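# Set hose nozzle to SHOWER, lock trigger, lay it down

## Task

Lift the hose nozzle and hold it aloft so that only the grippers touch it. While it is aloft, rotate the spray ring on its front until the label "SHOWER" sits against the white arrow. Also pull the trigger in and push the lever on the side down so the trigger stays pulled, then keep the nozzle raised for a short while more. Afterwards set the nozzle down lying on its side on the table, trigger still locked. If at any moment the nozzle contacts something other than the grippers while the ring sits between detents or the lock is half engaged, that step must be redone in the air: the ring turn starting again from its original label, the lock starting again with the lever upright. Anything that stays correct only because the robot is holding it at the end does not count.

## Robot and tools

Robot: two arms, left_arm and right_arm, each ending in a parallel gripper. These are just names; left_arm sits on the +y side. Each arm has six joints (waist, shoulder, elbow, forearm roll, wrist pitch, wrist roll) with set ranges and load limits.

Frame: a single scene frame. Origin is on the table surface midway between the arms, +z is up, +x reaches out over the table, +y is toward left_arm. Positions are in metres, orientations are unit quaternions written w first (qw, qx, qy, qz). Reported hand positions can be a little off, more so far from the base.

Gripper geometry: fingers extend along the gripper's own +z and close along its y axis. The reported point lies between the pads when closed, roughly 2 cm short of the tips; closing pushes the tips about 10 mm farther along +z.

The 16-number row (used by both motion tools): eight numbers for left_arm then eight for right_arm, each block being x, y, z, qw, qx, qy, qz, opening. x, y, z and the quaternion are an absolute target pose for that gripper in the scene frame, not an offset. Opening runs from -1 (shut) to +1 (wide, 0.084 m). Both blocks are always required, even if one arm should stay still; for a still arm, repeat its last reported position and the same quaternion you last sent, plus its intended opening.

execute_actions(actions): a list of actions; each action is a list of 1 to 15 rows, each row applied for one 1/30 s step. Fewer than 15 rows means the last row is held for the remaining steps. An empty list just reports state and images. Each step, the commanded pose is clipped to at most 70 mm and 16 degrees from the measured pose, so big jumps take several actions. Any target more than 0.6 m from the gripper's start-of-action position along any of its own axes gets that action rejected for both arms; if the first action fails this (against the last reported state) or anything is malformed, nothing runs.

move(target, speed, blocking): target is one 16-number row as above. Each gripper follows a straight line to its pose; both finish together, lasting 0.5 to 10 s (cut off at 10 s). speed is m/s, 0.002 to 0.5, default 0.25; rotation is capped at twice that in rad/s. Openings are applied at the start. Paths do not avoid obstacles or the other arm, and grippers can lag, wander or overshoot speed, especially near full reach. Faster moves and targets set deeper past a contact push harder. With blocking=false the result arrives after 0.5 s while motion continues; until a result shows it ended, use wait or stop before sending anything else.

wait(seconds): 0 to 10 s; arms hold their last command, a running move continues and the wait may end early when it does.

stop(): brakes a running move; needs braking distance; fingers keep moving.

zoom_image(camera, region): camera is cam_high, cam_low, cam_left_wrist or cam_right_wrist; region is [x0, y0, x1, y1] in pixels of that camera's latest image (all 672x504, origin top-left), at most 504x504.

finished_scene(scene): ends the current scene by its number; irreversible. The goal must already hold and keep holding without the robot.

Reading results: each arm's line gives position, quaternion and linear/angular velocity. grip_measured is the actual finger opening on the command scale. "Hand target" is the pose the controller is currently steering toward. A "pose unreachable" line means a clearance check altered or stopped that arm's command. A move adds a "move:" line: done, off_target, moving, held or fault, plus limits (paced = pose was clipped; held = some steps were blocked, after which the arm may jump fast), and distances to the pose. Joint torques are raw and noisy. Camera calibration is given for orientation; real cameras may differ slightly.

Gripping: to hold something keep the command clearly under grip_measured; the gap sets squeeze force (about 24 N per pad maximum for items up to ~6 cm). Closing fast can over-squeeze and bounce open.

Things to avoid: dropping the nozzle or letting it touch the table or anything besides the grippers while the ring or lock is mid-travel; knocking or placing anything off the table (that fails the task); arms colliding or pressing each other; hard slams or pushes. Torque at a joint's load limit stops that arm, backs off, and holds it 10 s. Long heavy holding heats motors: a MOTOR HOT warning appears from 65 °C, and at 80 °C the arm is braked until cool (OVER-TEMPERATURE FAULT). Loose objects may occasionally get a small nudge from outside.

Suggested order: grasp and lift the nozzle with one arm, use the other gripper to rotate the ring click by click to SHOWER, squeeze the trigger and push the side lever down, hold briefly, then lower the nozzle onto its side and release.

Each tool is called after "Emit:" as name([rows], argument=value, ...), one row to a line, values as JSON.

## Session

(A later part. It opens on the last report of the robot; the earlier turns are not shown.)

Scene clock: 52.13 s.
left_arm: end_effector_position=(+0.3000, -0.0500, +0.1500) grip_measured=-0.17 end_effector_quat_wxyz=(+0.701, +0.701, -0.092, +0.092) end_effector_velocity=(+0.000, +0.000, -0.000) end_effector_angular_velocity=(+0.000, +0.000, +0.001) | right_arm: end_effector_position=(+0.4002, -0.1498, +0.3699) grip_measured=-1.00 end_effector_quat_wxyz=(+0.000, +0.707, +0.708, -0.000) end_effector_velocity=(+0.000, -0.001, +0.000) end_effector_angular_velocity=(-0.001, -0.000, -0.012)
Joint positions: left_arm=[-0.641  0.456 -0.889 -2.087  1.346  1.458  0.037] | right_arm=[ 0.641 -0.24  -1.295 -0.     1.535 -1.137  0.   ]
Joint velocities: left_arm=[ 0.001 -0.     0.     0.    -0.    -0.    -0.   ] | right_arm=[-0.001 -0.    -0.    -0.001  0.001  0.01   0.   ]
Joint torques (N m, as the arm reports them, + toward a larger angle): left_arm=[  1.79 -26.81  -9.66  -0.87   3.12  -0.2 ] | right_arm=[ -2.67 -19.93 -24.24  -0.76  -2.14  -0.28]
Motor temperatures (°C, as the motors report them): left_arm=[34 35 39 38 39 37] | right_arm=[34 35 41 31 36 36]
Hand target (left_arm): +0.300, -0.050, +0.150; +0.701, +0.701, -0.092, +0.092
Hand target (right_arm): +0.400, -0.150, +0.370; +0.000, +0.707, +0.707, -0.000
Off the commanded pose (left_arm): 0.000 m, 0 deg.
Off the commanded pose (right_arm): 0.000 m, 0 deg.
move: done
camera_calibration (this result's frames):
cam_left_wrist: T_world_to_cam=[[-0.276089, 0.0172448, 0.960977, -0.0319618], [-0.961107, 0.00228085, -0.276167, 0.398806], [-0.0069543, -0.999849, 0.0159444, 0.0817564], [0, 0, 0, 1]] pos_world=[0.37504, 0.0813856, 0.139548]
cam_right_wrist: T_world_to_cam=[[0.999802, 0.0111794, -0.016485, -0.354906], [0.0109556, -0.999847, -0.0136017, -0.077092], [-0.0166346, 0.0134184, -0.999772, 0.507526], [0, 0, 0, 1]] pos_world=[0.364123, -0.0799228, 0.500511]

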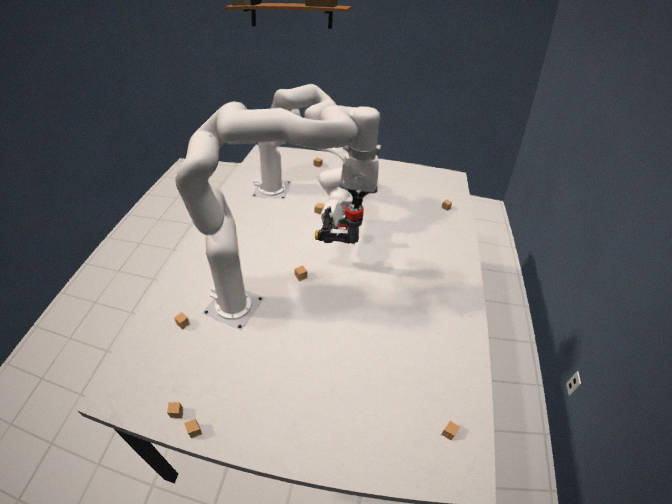

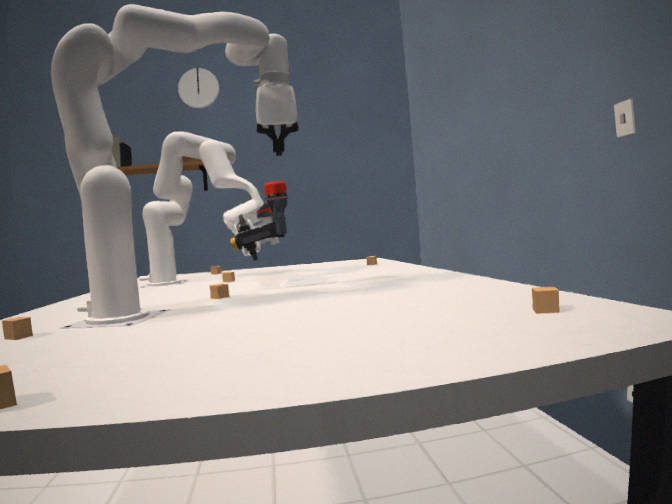

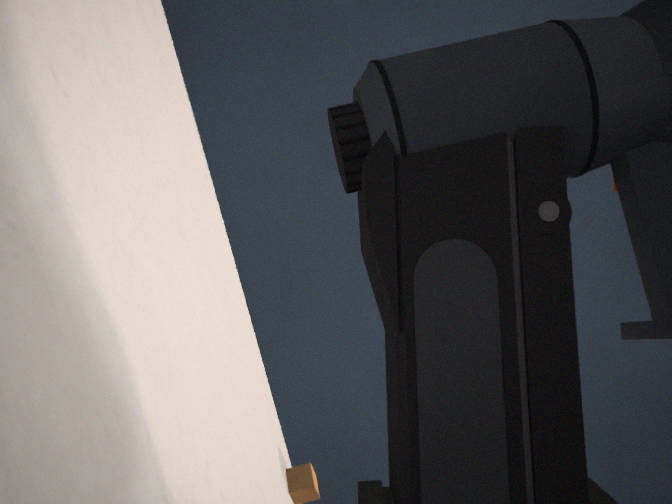

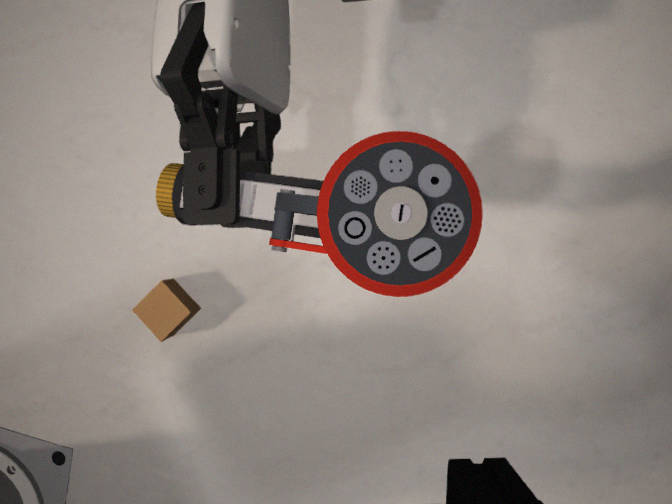

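Emit:
move(target=[0.30,-0.05,0.15,0.701,0.701,-0.092,0.092,-1, 0.347,-0.19,0.243,0.5,-0.5,-0.5,-0.5,-1], speed=0.35)

Emit:
move(target=[0.30,-0.05,0.15,0.701,0.701,-0.092,0.092,-1, 0.347,-0.092,0.243,0.5,-0.5,-0.5,-0.5,-1], speed=0.06)

Emit:
zoom_image(camera="cam_high", region=[300, 180, 400, 280])

Scene clock: 56.17 s.
left_arm: end_effector_position=(+0.3000, -0.0500, +0.1500) grip_measured=-0.17 end_effector_quat_wxyz=(+0.701, +0.701, -0.092, +0.092) end_effector_velocity=(+0.001, +0.001, -0.000) end_effector_angular_velocity=(+0.000, -0.000, +0.002) | right_arm: end_effector_position=(+0.3473, -0.1899, +0.2430) grip_measured=-1.00 end_effector_quat_wxyz=(+0.498, -0.501, -0.501, -0.501) end_effector_velocity=(-0.001, +0.000, -0.002) end_effector_angular_velocity=(+0.010, +0.002, +0.005)
Joint positions: left_arm=[-0.641  0.456 -0.889 -2.087  1.346  1.458  0.037] | right_arm=[-0.207 -0.021 -0.559  1.22   1.79  -2.603  0.   ]
Joint velocities: left_arm=[ 0.002  0.    -0.     0.    -0.     0.     0.   ] | right_arm=[-0.001  0.015 -0.003 -0.002  0.008 -0.01   0.   ]
Joint torques (N m, as the arm reports them, + toward a larger angle): left_arm=[  1.68 -26.46  -9.56  -0.87   3.16  -0.22] | right_arm=[ -2.23 -18.77 -17.29   1.06   1.92  -0.32]
Motor temperatures (°C, as the motors report them): left_arm=[34 35 39 38 39 37] | right_arm=[34 35 41 31 36 36]
Hand target (left_arm): +0.300, -0.050, +0.150; +0.701, +0.701, -0.092, +0.092
Hand target (right_arm): +0.347, -0.190, +0.243; +0.499, -0.500, -0.500, -0.501
Off the commanded pose (left_arm): 0.000 m, 0 deg.
Off the commanded pose (right_arm): 0.000 m, 0 deg.
move: done
camera_calibration (this result's frames):
cam_left_wrist: T_world_to_cam=[[-0.276089, 0.0172449, 0.960977, -0.0319619], [-0.961107, 0.00228113, -0.276167, 0.398806], [-0.0069546, -0.999849, 0.0159444, 0.0817564], [0, 0, 0, 1]] pos_world=[0.37504, 0.0813855, 0.139548]
cam_right_wrist: T_world_to_cam=[[0.999826, 0.0137536, 0.0125877, -0.310269], [0.0124349, 0.0111361, -0.999861, 0.312804], [-0.0138919, 0.999843, 0.0109631, 0.321073], [0, 0, 0, 1]] pos_world=[0.310786, -0.320239, 0.313146]

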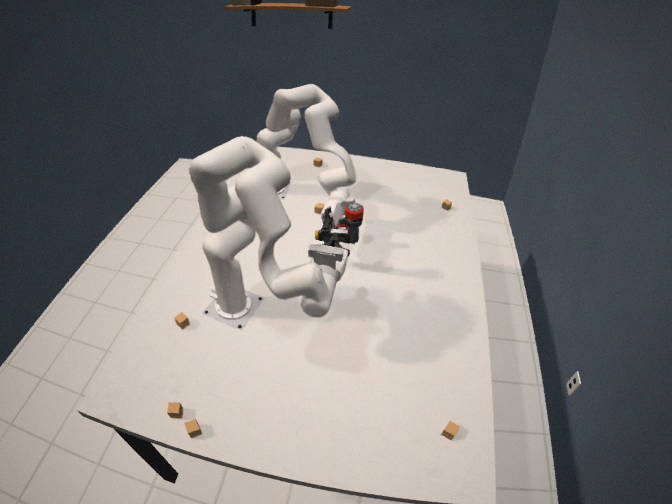

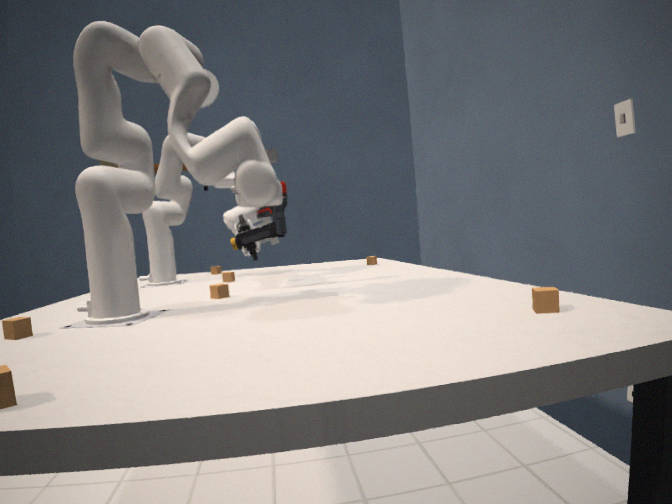

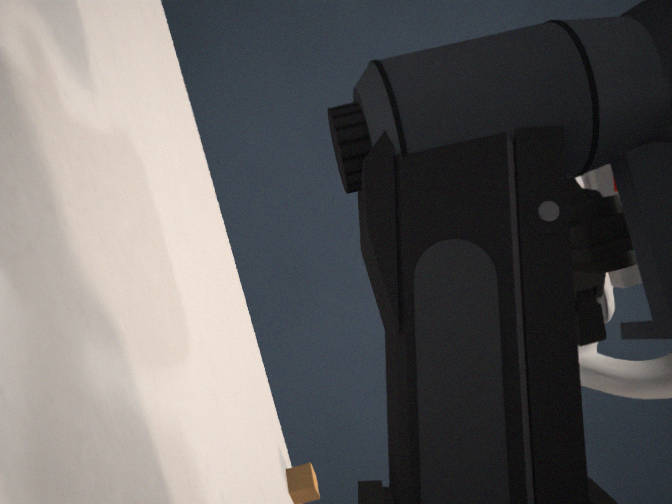

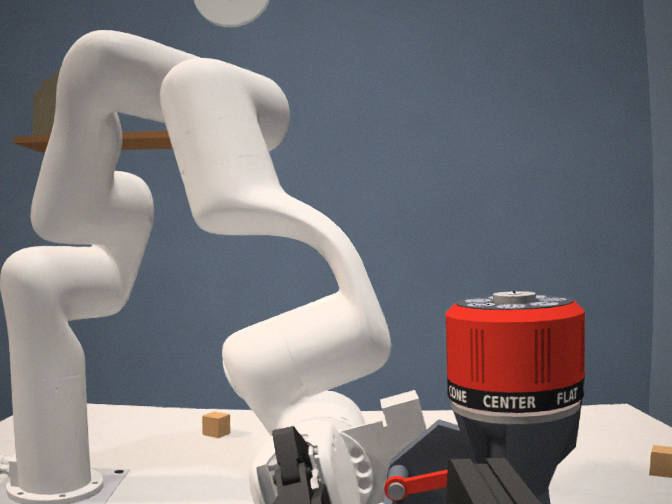

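Scene clock: 58.23 s.
left_arm: end_effector_position=(+0.3000, -0.0500, +0.1500) grip_measured=-0.17 end_effector_quat_wxyz=(+0.701, +0.701, -0.092, +0.092) end_effector_velocity=(+0.000, +0.000, +0.000) end_effector_angular_velocity=(-0.000, -0.000, +0.000) | right_arm: end_effector_position=(+0.3467, -0.0923, +0.2431) grip_measured=-1.00 end_effector_quat_wxyz=(+0.500, -0.500, -0.500, -0.500) end_effector_velocity=(+0.000, +0.002, -0.000) end_effector_angular_velocity=(+0.000, +0.002, -0.001)
Joint positions: left_arm=[-0.641  0.456 -0.889 -2.087  1.346  1.458  0.037] | right_arm=[ 0.121 -0.096 -0.468  1.499  1.617 -2.58   0.   ]
Joint velocities: left_arm=[ 0.  0. -0.  0.  0.  0. -0.] | right_arm=[ 0.007  0.001  0.001  0.007 -0.004  0.     0.   ]
Joint torques (N m, as the arm reports them, + toward a larger angle): left_arm=[  1.69 -26.79  -9.57  -0.84   3.22  -0.26] | right_arm=[ -3.   -17.71 -17.73   0.64   1.67   0.06]
Motor temperatures (°C, as the motors report them): left_arm=[34 35 39 38 39 37] | right_arm=[34 35 41 31 36 36]
Hand target (left_arm): +0.300, -0.050, +0.150; +0.701, +0.701, -0.092, +0.092
Hand target (right_arm): +0.347, -0.092, +0.243; +0.500, -0.500, -0.500, -0.500
Off the commanded pose (left_arm): 0.000 m, 0 deg.
Off the commanded pose (right_arm): 0.000 m, 0 deg.
move: done
camera_calibration (this result's frames):
cam_left_wrist: T_world_to_cam=[[-0.276089, 0.017245, 0.960977, -0.0319619], [-0.961107, 0.00228094, -0.276167, 0.398806], [-0.00695443, -0.999849, 0.0159445, 0.0817563], [0, 0, 0, 1]] pos_world=[0.37504, 0.0813855, 0.139548]
cam_right_wrist: T_world_to_cam=[[0.999814, 0.0163878, 0.0101847, -0.310145], [0.00995154, 0.0142467, -0.999849, 0.312935], [-0.0165304, 0.999764, 0.014081, 0.223694], [0, 0, 0, 1]] pos_world=[0.31067, -0.223017, 0.312897]

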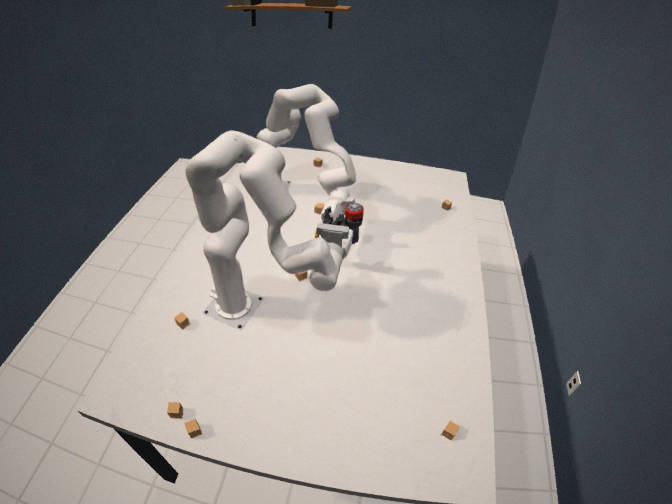

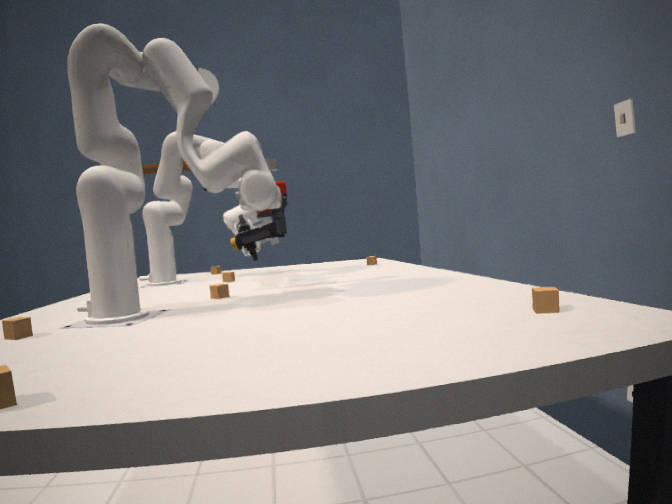

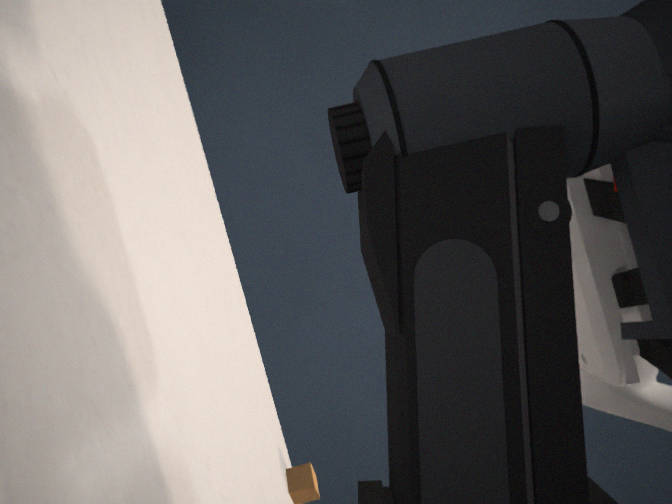

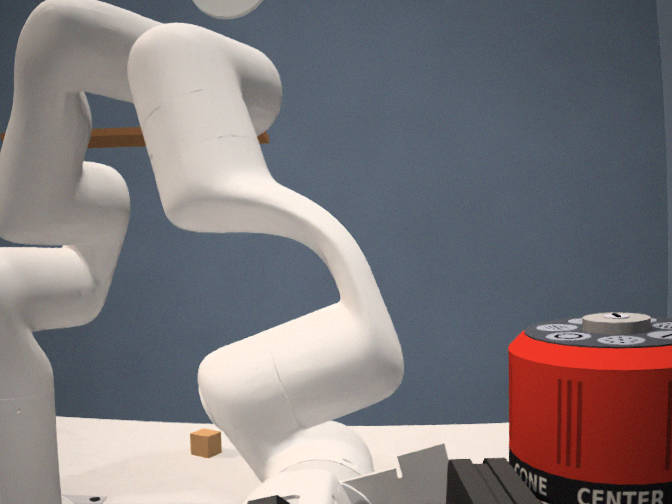

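Region (300, 180, 400, 280) of cam_high's 672x504 image, scaled by 5.040, with more detail than that image has.

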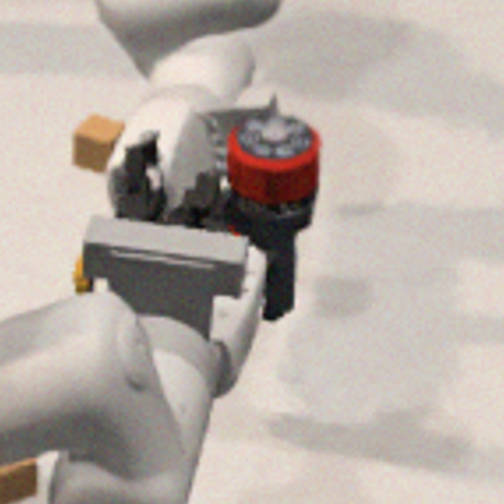

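Left wrist cam will show the lever.

Emit:
move(target=[0.30,-0.05,0.15,0.701,0.701,-0.092,0.092,-1, 0.350,-0.092,0.225,0.5,-0.5,-0.5,-0.5,-1], speed=0.02)

Emit:
move(target=[0.30,-0.05,0.15,0.701,0.701,-0.092,0.092,-1, 0.353,-0.092,0.207,0.5,-0.5,-0.5,-0.5,-1], speed=0.02)

Scene clock: 60.27 s.
left_arm: end_effector_position=(+0.2999, -0.0502, +0.1503) grip_measured=-0.17 end_effector_quat_wxyz=(+0.701, +0.701, -0.092, +0.092) end_effector_velocity=(+0.002, +0.001, +0.000) end_effector_angular_velocity=(-0.000, -0.001, +0.003) | right_arm: end_effector_position=(+0.3501, -0.0921, +0.2251) grip_measured=-1.00 end_effector_quat_wxyz=(+0.500, -0.500, -0.500, -0.500) end_effector_velocity=(-0.001, +0.000, -0.002) end_effector_angular_velocity=(+0.001, +0.002, +0.002)
Joint positions: left_arm=[-0.641  0.455 -0.89  -2.087  1.346  1.458  0.037] | right_arm=[ 0.124 -0.024 -0.485  1.499  1.61  -2.633  0.   ]
Joint velocities: left_arm=[ 0.002 -0.    -0.001 -0.001 -0.001 -0.    -0.   ] | right_arm=[ 0.001  0.008 -0.    -0.001  0.001 -0.005  0.   ]
Joint torques (N m, as the arm reports them, + toward a larger angle): left_arm=[  2.22 -28.19 -10.48  -1.27   3.69  -0.23] | right_arm=[ -1.72 -17.79 -15.12   0.05   1.43  -0.13]
Motor temperatures (°C, as the motors report them): left_arm=[34 35 39 38 39 37] | right_arm=[34 35 41 31 36 36]
Hand target (left_arm): +0.300, -0.050, +0.150; +0.701, +0.701, -0.092, +0.092
Hand target (right_arm): +0.350, -0.092, +0.225; +0.500, -0.500, -0.500, -0.500
Off the commanded pose (left_arm): 0.000 m, 0 deg.
Off the commanded pose (right_arm): 0.000 m, 0 deg.
move: done
camera_calibration (this result's frames):
cam_left_wrist: T_world_to_cam=[[-0.276512, 0.0179265, 0.960843, -0.0320571], [-0.960981, 0.00269653, -0.276602, 0.398789], [-0.00754943, -0.999836, 0.0164814, 0.0816751], [0, 0, 0, 1]] pos_world=[0.374981, 0.081161, 0.139762]
cam_right_wrist: T_world_to_cam=[[0.99982, 0.0160647, 0.0101347, -0.313452], [0.00991872, 0.0134704, -0.99986, 0.294916], [-0.0161989, 0.99978, 0.0133087, 0.223799], [0, 0, 0, 1]] pos_world=[0.314095, -0.222687, 0.295073]

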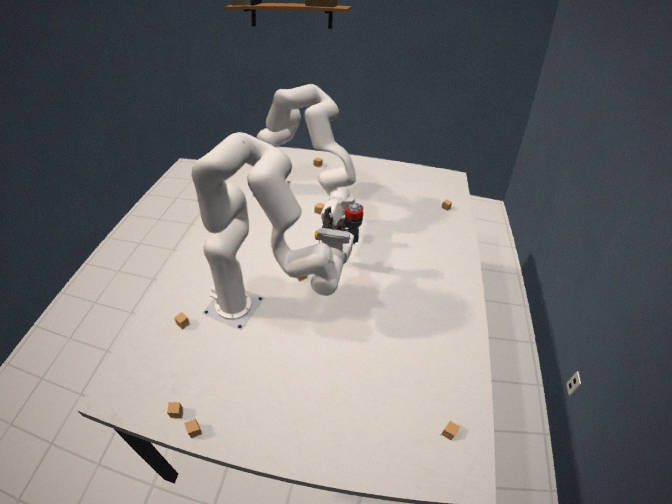

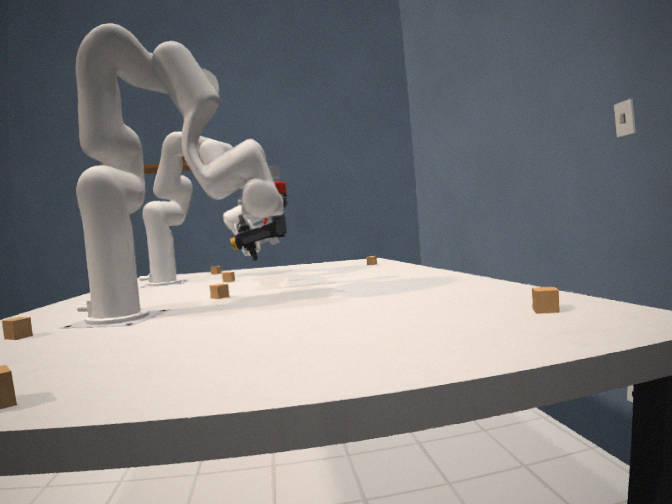

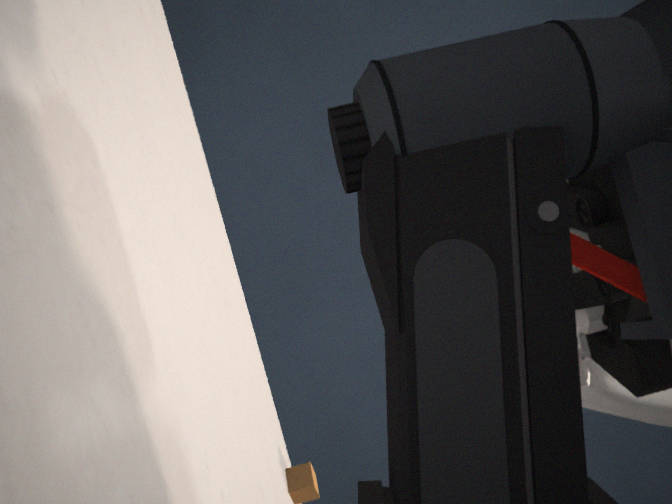

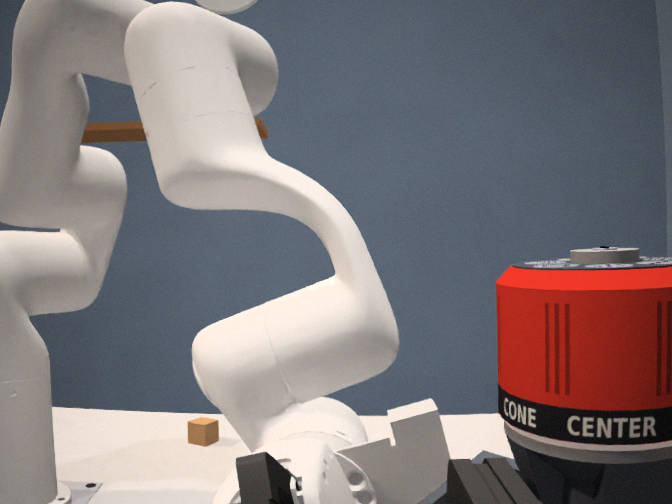

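Scene clock: 61.47 s.
left_arm: end_effector_position=(+0.3004, -0.0500, +0.1504) grip_measured=-0.17 end_effector_quat_wxyz=(+0.701, +0.701, -0.092, +0.092) end_effector_velocity=(+0.000, +0.001, -0.001) end_effector_angular_velocity=(+0.002, +0.002, +0.001) | right_arm: end_effector_position=(+0.3526, -0.0919, +0.2071) grip_measured=-1.00 end_effector_quat_wxyz=(+0.500, -0.500, -0.500, -0.500) end_effector_velocity=(+0.001, +0.000, -0.001) end_effector_angular_velocity=(+0.001, -0.003, +0.001)
Joint positions: left_arm=[-0.641  0.455 -0.89  -2.088  1.346  1.458  0.037] | right_arm=[ 0.127  0.048 -0.505  1.499  1.606 -2.686  0.   ]
Joint velocities: left_arm=[ 0.001  0.001  0.001 -0.    -0.001 -0.    -0.   ] | right_arm=[ 0.001  0.009 -0.005  0.     0.001 -0.007  0.   ]
Joint torques (N m, as the arm reports them, + toward a larger angle): left_arm=[  1.67 -27.08 -10.14  -0.81   3.12  -0.24] | right_arm=[ -1.24 -19.82 -14.89   0.25   1.94  -0.26]
Motor temperatures (°C, as the motors report them): left_arm=[34 35 39 38 39 37] | right_arm=[34 35 40 31 36 36]
Hand target (left_arm): +0.300, -0.050, +0.150; +0.701, +0.701, -0.092, +0.092
Hand target (right_arm): +0.353, -0.092, +0.207; +0.500, -0.500, -0.500, -0.500
Off the commanded pose (left_arm): 0.001 m, 0 deg.
Off the commanded pose (right_arm): 0.000 m, 0 deg.
move: done
camera_calibration (this result's frames):
cam_left_wrist: T_world_to_cam=[[-0.276686, 0.0177136, 0.960797, -0.0320219], [-0.960939, 0.00153148, -0.276756, 0.399336], [-0.00637377, -0.999842, 0.0165979, 0.0814474], [0, 0, 0, 1]] pos_world=[0.375397, 0.0813902, 0.139933]
cam_right_wrist: T_world_to_cam=[[0.999812, 0.0170247, 0.00931313, -0.315532], [0.00907998, 0.0137216, -0.999865, 0.27713], [-0.0171502, 0.999761, 0.0135644, 0.224204], [0, 0, 0, 1]] pos_world=[0.316801, -0.222581, 0.27699]

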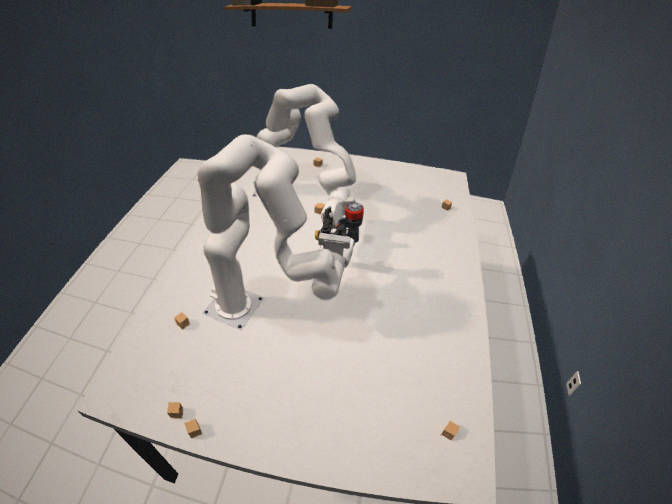

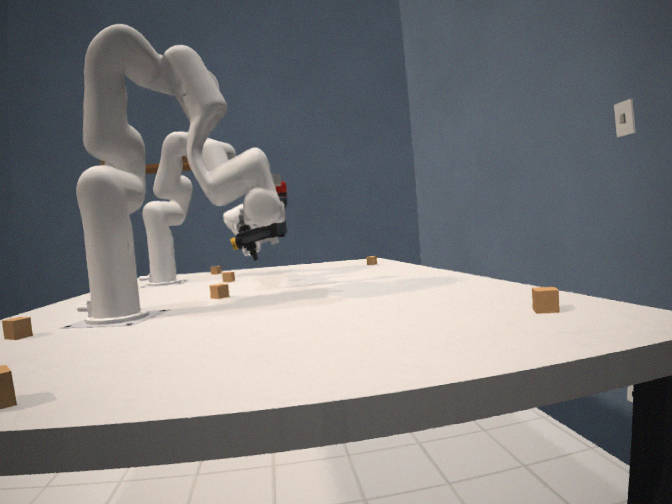

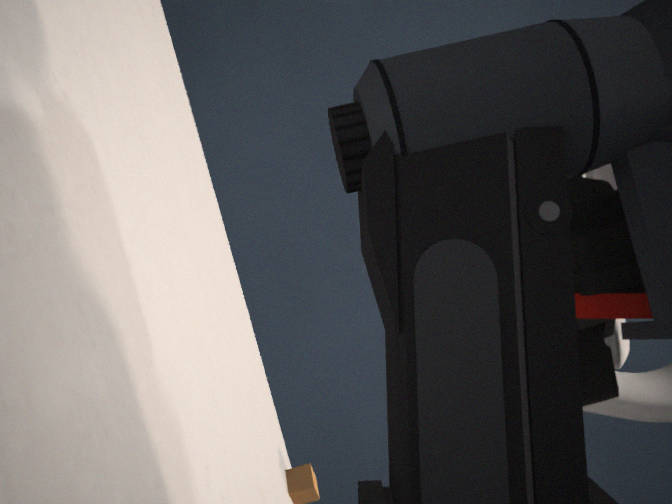

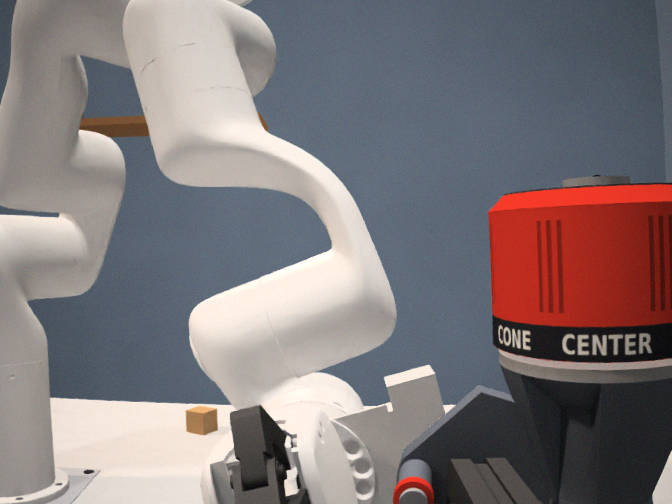

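Nearly at the stop; nudge and retract.

Emit:
move(target=[0.30,-0.05,0.15,0.701,0.701,-0.092,0.092,-1, 0.349,-0.092,0.205,0.5,-0.5,-0.5,-0.5,-1], speed=0.01)

Emit:
move(target=[0.30,-0.05,0.15,0.701,0.701,-0.092,0.092,-1, 0.356,-0.11,0.207,0.5,-0.5,-0.5,-0.5,-1], speed=0.04)

Emit:
move(target=[0.30,-0.05,0.15,0.701,0.701,-0.092,0.092,-1, 0.40,-0.27,0.17,0.5,-0.5,-0.5,-0.5,-1])

Scene clock: 63.27 s.
left_arm: end_effector_position=(+0.2995, -0.0500, +0.1497) grip_measured=-0.17 end_effector_quat_wxyz=(+0.701, +0.701, -0.092, +0.091) end_effector_velocity=(-0.000, -0.000, -0.000) end_effector_angular_velocity=(+0.001, +0.000, -0.001) | right_arm: end_effector_position=(+0.3496, -0.0921, +0.2053) grip_measured=-1.00 end_effector_quat_wxyz=(+0.500, -0.500, -0.500, -0.500) end_effector_velocity=(-0.001, -0.000, -0.001) end_effector_angular_velocity=(-0.000, -0.002, -0.000)
Joint positions: left_arm=[-0.642  0.456 -0.889 -2.087  1.346  1.458  0.037] | right_arm=[ 0.125  0.046 -0.494  1.498  1.606 -2.695  0.   ]
Joint velocities: left_arm=[-0.001  0.     0.     0.    -0.001  0.     0.   ] | right_arm=[-0.001 -0.001  0.004 -0.    -0.    -0.004  0.   ]
Joint torques (N m, as the arm reports them, + toward a larger angle): left_arm=[  2.62 -27.25 -10.69  -1.56   2.93  -0.25] | right_arm=[ -1.13 -18.49 -13.31  -1.15   2.39  -0.01]
Motor temperatures (°C, as the motors report them): left_arm=[34 35 39 38 39 37] | right_arm=[34 35 40 31 36 36]
Hand target (left_arm): +0.300, -0.050, +0.150; +0.701, +0.701, -0.092, +0.092
Hand target (right_arm): +0.349, -0.092, +0.205; +0.500, -0.500, -0.500, -0.500
Off the commanded pose (left_arm): 0.001 m, 0 deg.
Off the commanded pose (right_arm): 0.001 m, 0 deg.
move: done
camera_calibration (this result's frames):
cam_left_wrist: T_world_to_cam=[[-0.27557, 0.0170811, 0.961129, -0.0319748], [-0.961249, 0.0032558, -0.275662, 0.398226], [-0.00783785, -0.999849, 0.015522, 0.0820479], [0, 0, 0, 1]] pos_world=[0.374626, 0.0812851, 0.139234]
cam_right_wrist: T_world_to_cam=[[0.999818, 0.0156814, 0.0108717, -0.312931], [0.0106575, 0.0136805, -0.99985, 0.274817], [-0.0158278, 0.999783, 0.0135109, 0.223958], [0, 0, 0, 1]] pos_world=[0.31349, -0.222762, 0.275152]

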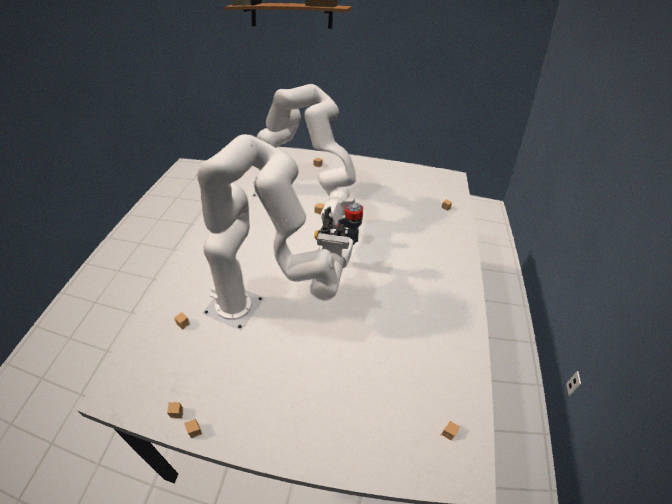

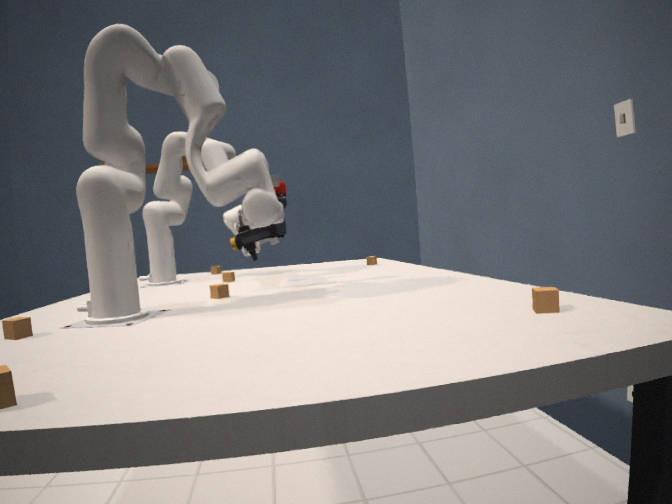

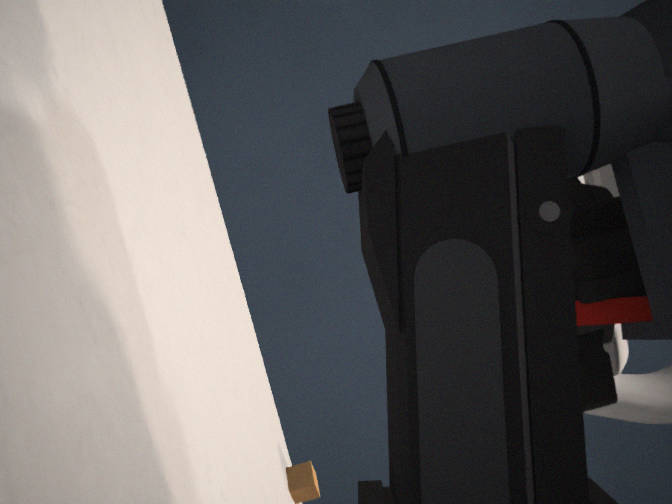

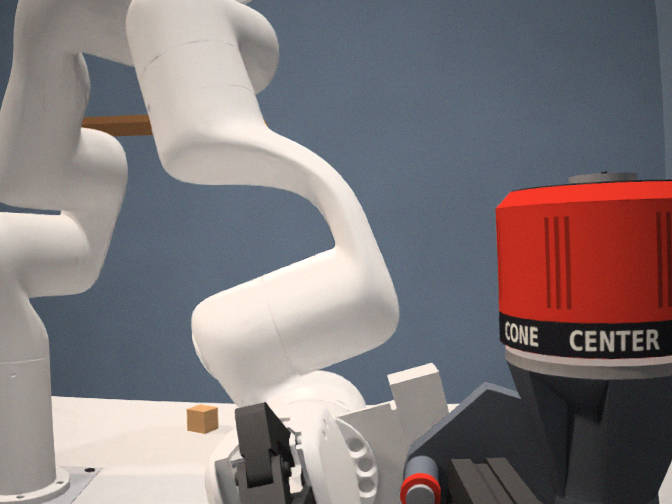

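Scene clock: 64.13 s.
left_arm: end_effector_position=(+0.3000, -0.0500, +0.1500) grip_measured=-0.17 end_effector_quat_wxyz=(+0.701, +0.701, -0.092, +0.092) end_effector_velocity=(+0.000, +0.000, -0.000) end_effector_angular_velocity=(+0.001, +0.000, +0.001) | right_arm: end_effector_position=(+0.3560, -0.1098, +0.2070) grip_measured=-1.00 end_effector_quat_wxyz=(+0.500, -0.500, -0.500, -0.500) end_effector_velocity=(+0.000, -0.001, -0.000) end_effector_angular_velocity=(+0.001, +0.002, +0.000)
Joint positions: left_arm=[-0.641  0.456 -0.889 -2.087  1.346  1.458  0.037] | right_arm=[ 0.067  0.062 -0.523  1.445  1.633 -2.685  0.   ]
Joint velocities: left_arm=[ 0.001  0.     0.     0.    -0.001  0.     0.   ] | right_arm=[-0.005  0.003 -0.002 -0.004  0.003  0.001  0.   ]
Joint torques (N m, as the arm reports them, + toward a larger angle): left_arm=[  1.76 -26.79  -9.44  -0.92   3.19  -0.2 ] | right_arm=[ -2.38 -20.23 -15.74   0.85   1.75  -0.38]
Motor temperatures (°C, as the motors report them): left_arm=[34 35 39 38 39 37] | right_arm=[34 35 40 31 36 36]
Hand target (left_arm): +0.300, -0.050, +0.150; +0.701, +0.701, -0.092, +0.092
Hand target (right_arm): +0.356, -0.110, +0.207; +0.500, -0.500, -0.500, -0.500
Off the commanded pose (left_arm): 0.000 m, 0 deg.
Off the commanded pose (right_arm): 0.000 m, 0 deg.
move: done
camera_calibration (this result's frames):
cam_left_wrist: T_world_to_cam=[[-0.276111, 0.0172471, 0.960971, -0.0319625], [-0.961101, 0.00222066, -0.276188, 0.398838], [-0.00689745, -0.999849, 0.0159631, 0.0817436], [0, 0, 0, 1]] pos_world=[0.375062, 0.0813968, 0.139565]
cam_right_wrist: T_world_to_cam=[[0.999814, 0.0165219, 0.0099511, -0.318723], [0.00972465, 0.0137304, -0.999858, 0.277027], [-0.0166562, 0.999769, 0.0135672, 0.241954], [0, 0, 0, 1]] pos_world=[0.32, -0.240436, 0.276877]

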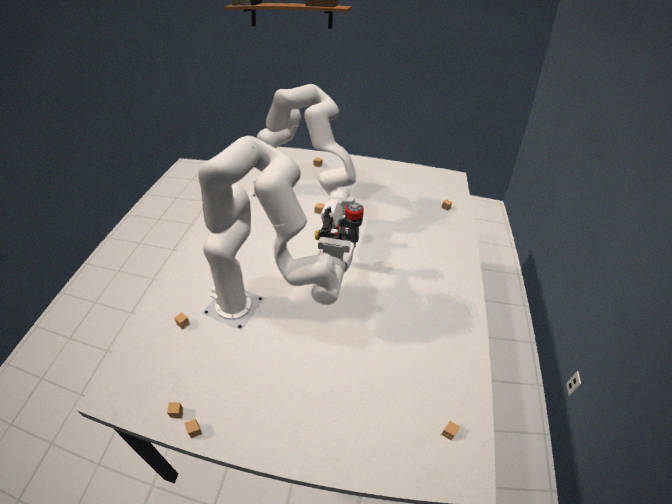

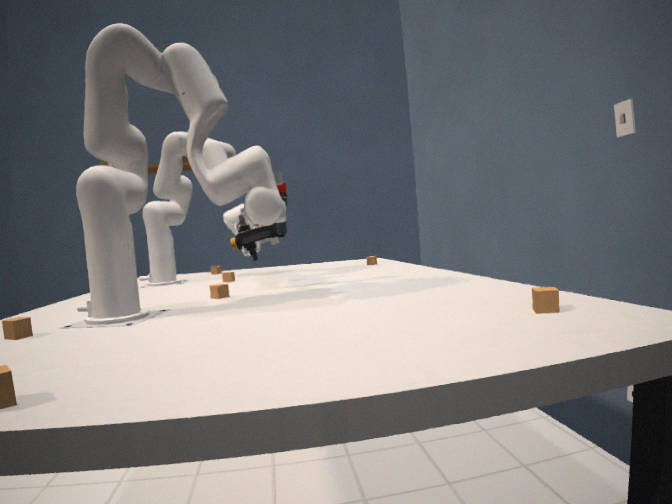

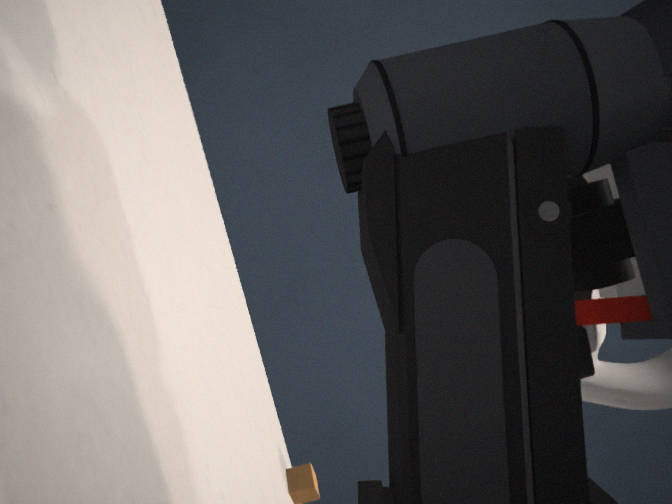

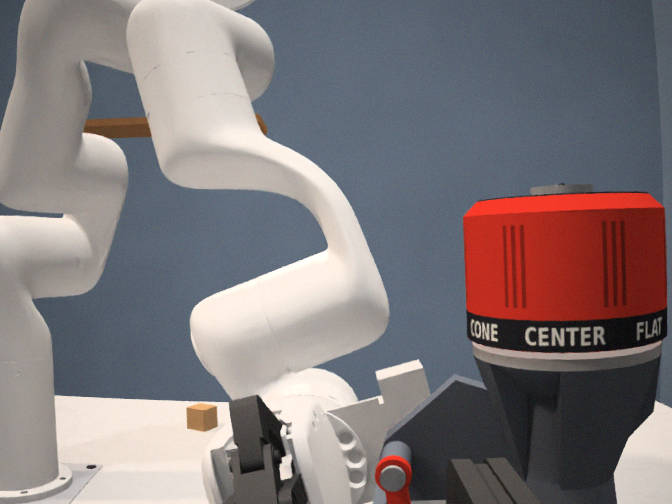

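Scene clock: 65.47 s.
left_arm: end_effector_position=(+0.3000, -0.0500, +0.1500) grip_measured=-0.17 end_effector_quat_wxyz=(+0.701, +0.701, -0.092, +0.092) end_effector_velocity=(+0.000, +0.000, -0.000) end_effector_angular_velocity=(+0.000, +0.000, +0.001) | right_arm: end_effector_position=(+0.4005, -0.2695, +0.1702) grip_measured=-1.00 end_effector_quat_wxyz=(+0.500, -0.500, -0.500, -0.500) end_effector_velocity=(+0.001, -0.002, -0.001) end_effector_angular_velocity=(+0.002, +0.000, +0.001)
Joint positions: left_arm=[-0.641  0.456 -0.889 -2.087  1.346  1.458  0.037] | right_arm=[-0.331  0.413 -0.899  1.086  1.812 -2.715  0.   ]
Joint velocities: left_arm=[ 0.001 -0.     0.    -0.    -0.    -0.     0.   ] | right_arm=[-0.003  0.007 -0.008 -0.004  0.004  0.     0.   ]
Joint torques (N m, as the arm reports them, + toward a larger angle): left_arm=[  1.65 -26.72  -9.53  -0.77   3.16  -0.26] | right_arm=[ -2.33 -28.36 -14.89   0.68   1.82  -0.01]
Motor temperatures (°C, as the motors report them): left_arm=[34 35 39 38 39 37] | right_arm=[34 35 40 31 36 36]
Hand target (left_arm): +0.300, -0.050, +0.150; +0.701, +0.701, -0.092, +0.092
Hand target (right_arm): +0.401, -0.270, +0.170; +0.500, -0.500, -0.500, -0.500
Off the commanded pose (left_arm): 0.000 m, 0 deg.
Off the commanded pose (right_arm): 0.001 m, 0 deg.
move: done
camera_calibration (this result's frames):
cam_left_wrist: T_world_to_cam=[[-0.276089, 0.0172452, 0.960977, -0.0319618], [-0.961107, 0.00228073, -0.276167, 0.398806], [-0.00695429, -0.999849, 0.0159448, 0.0817564], [0, 0, 0, 1]] pos_world=[0.37504, 0.0813856, 0.139548]
cam_right_wrist: T_world_to_cam=[[0.999814, 0.0165673, 0.00986493, -0.360231], [0.00964758, 0.0131486, -0.999867, 0.241906], [-0.0166948, 0.999776, 0.0129864, 0.403014], [0, 0, 0, 1]] pos_world=[0.364558, -0.400136, 0.240194]

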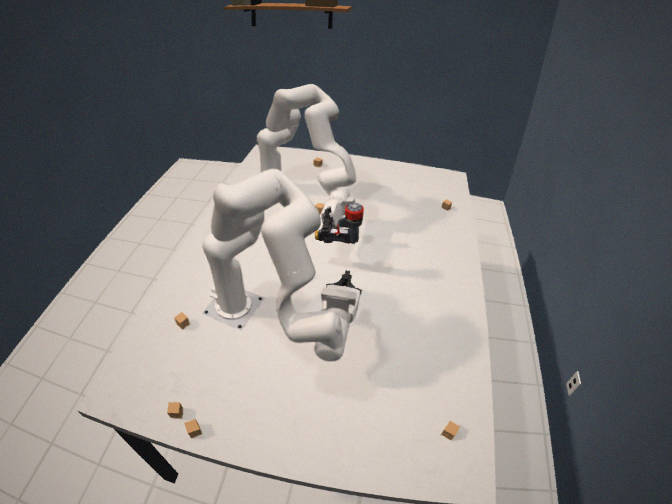

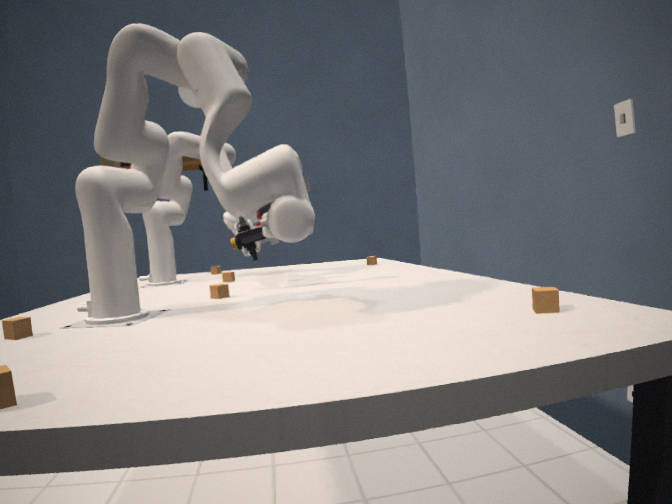

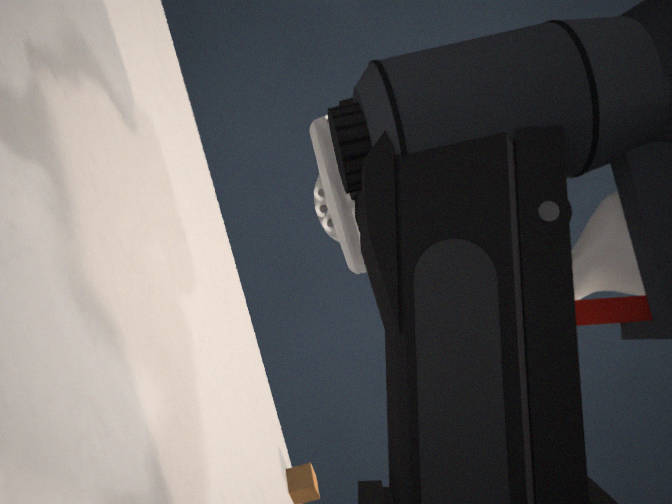

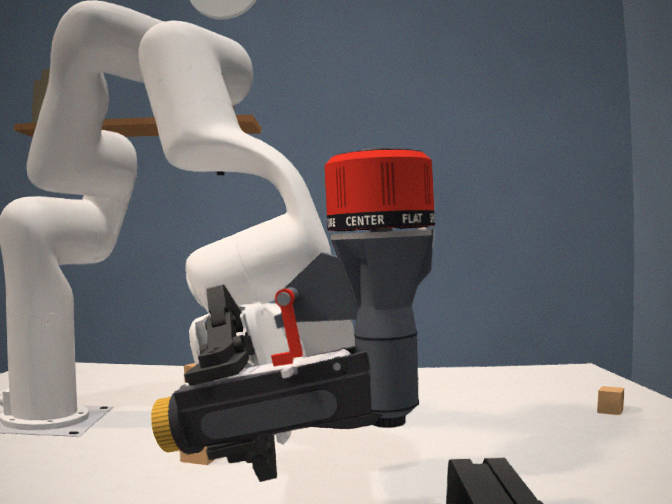

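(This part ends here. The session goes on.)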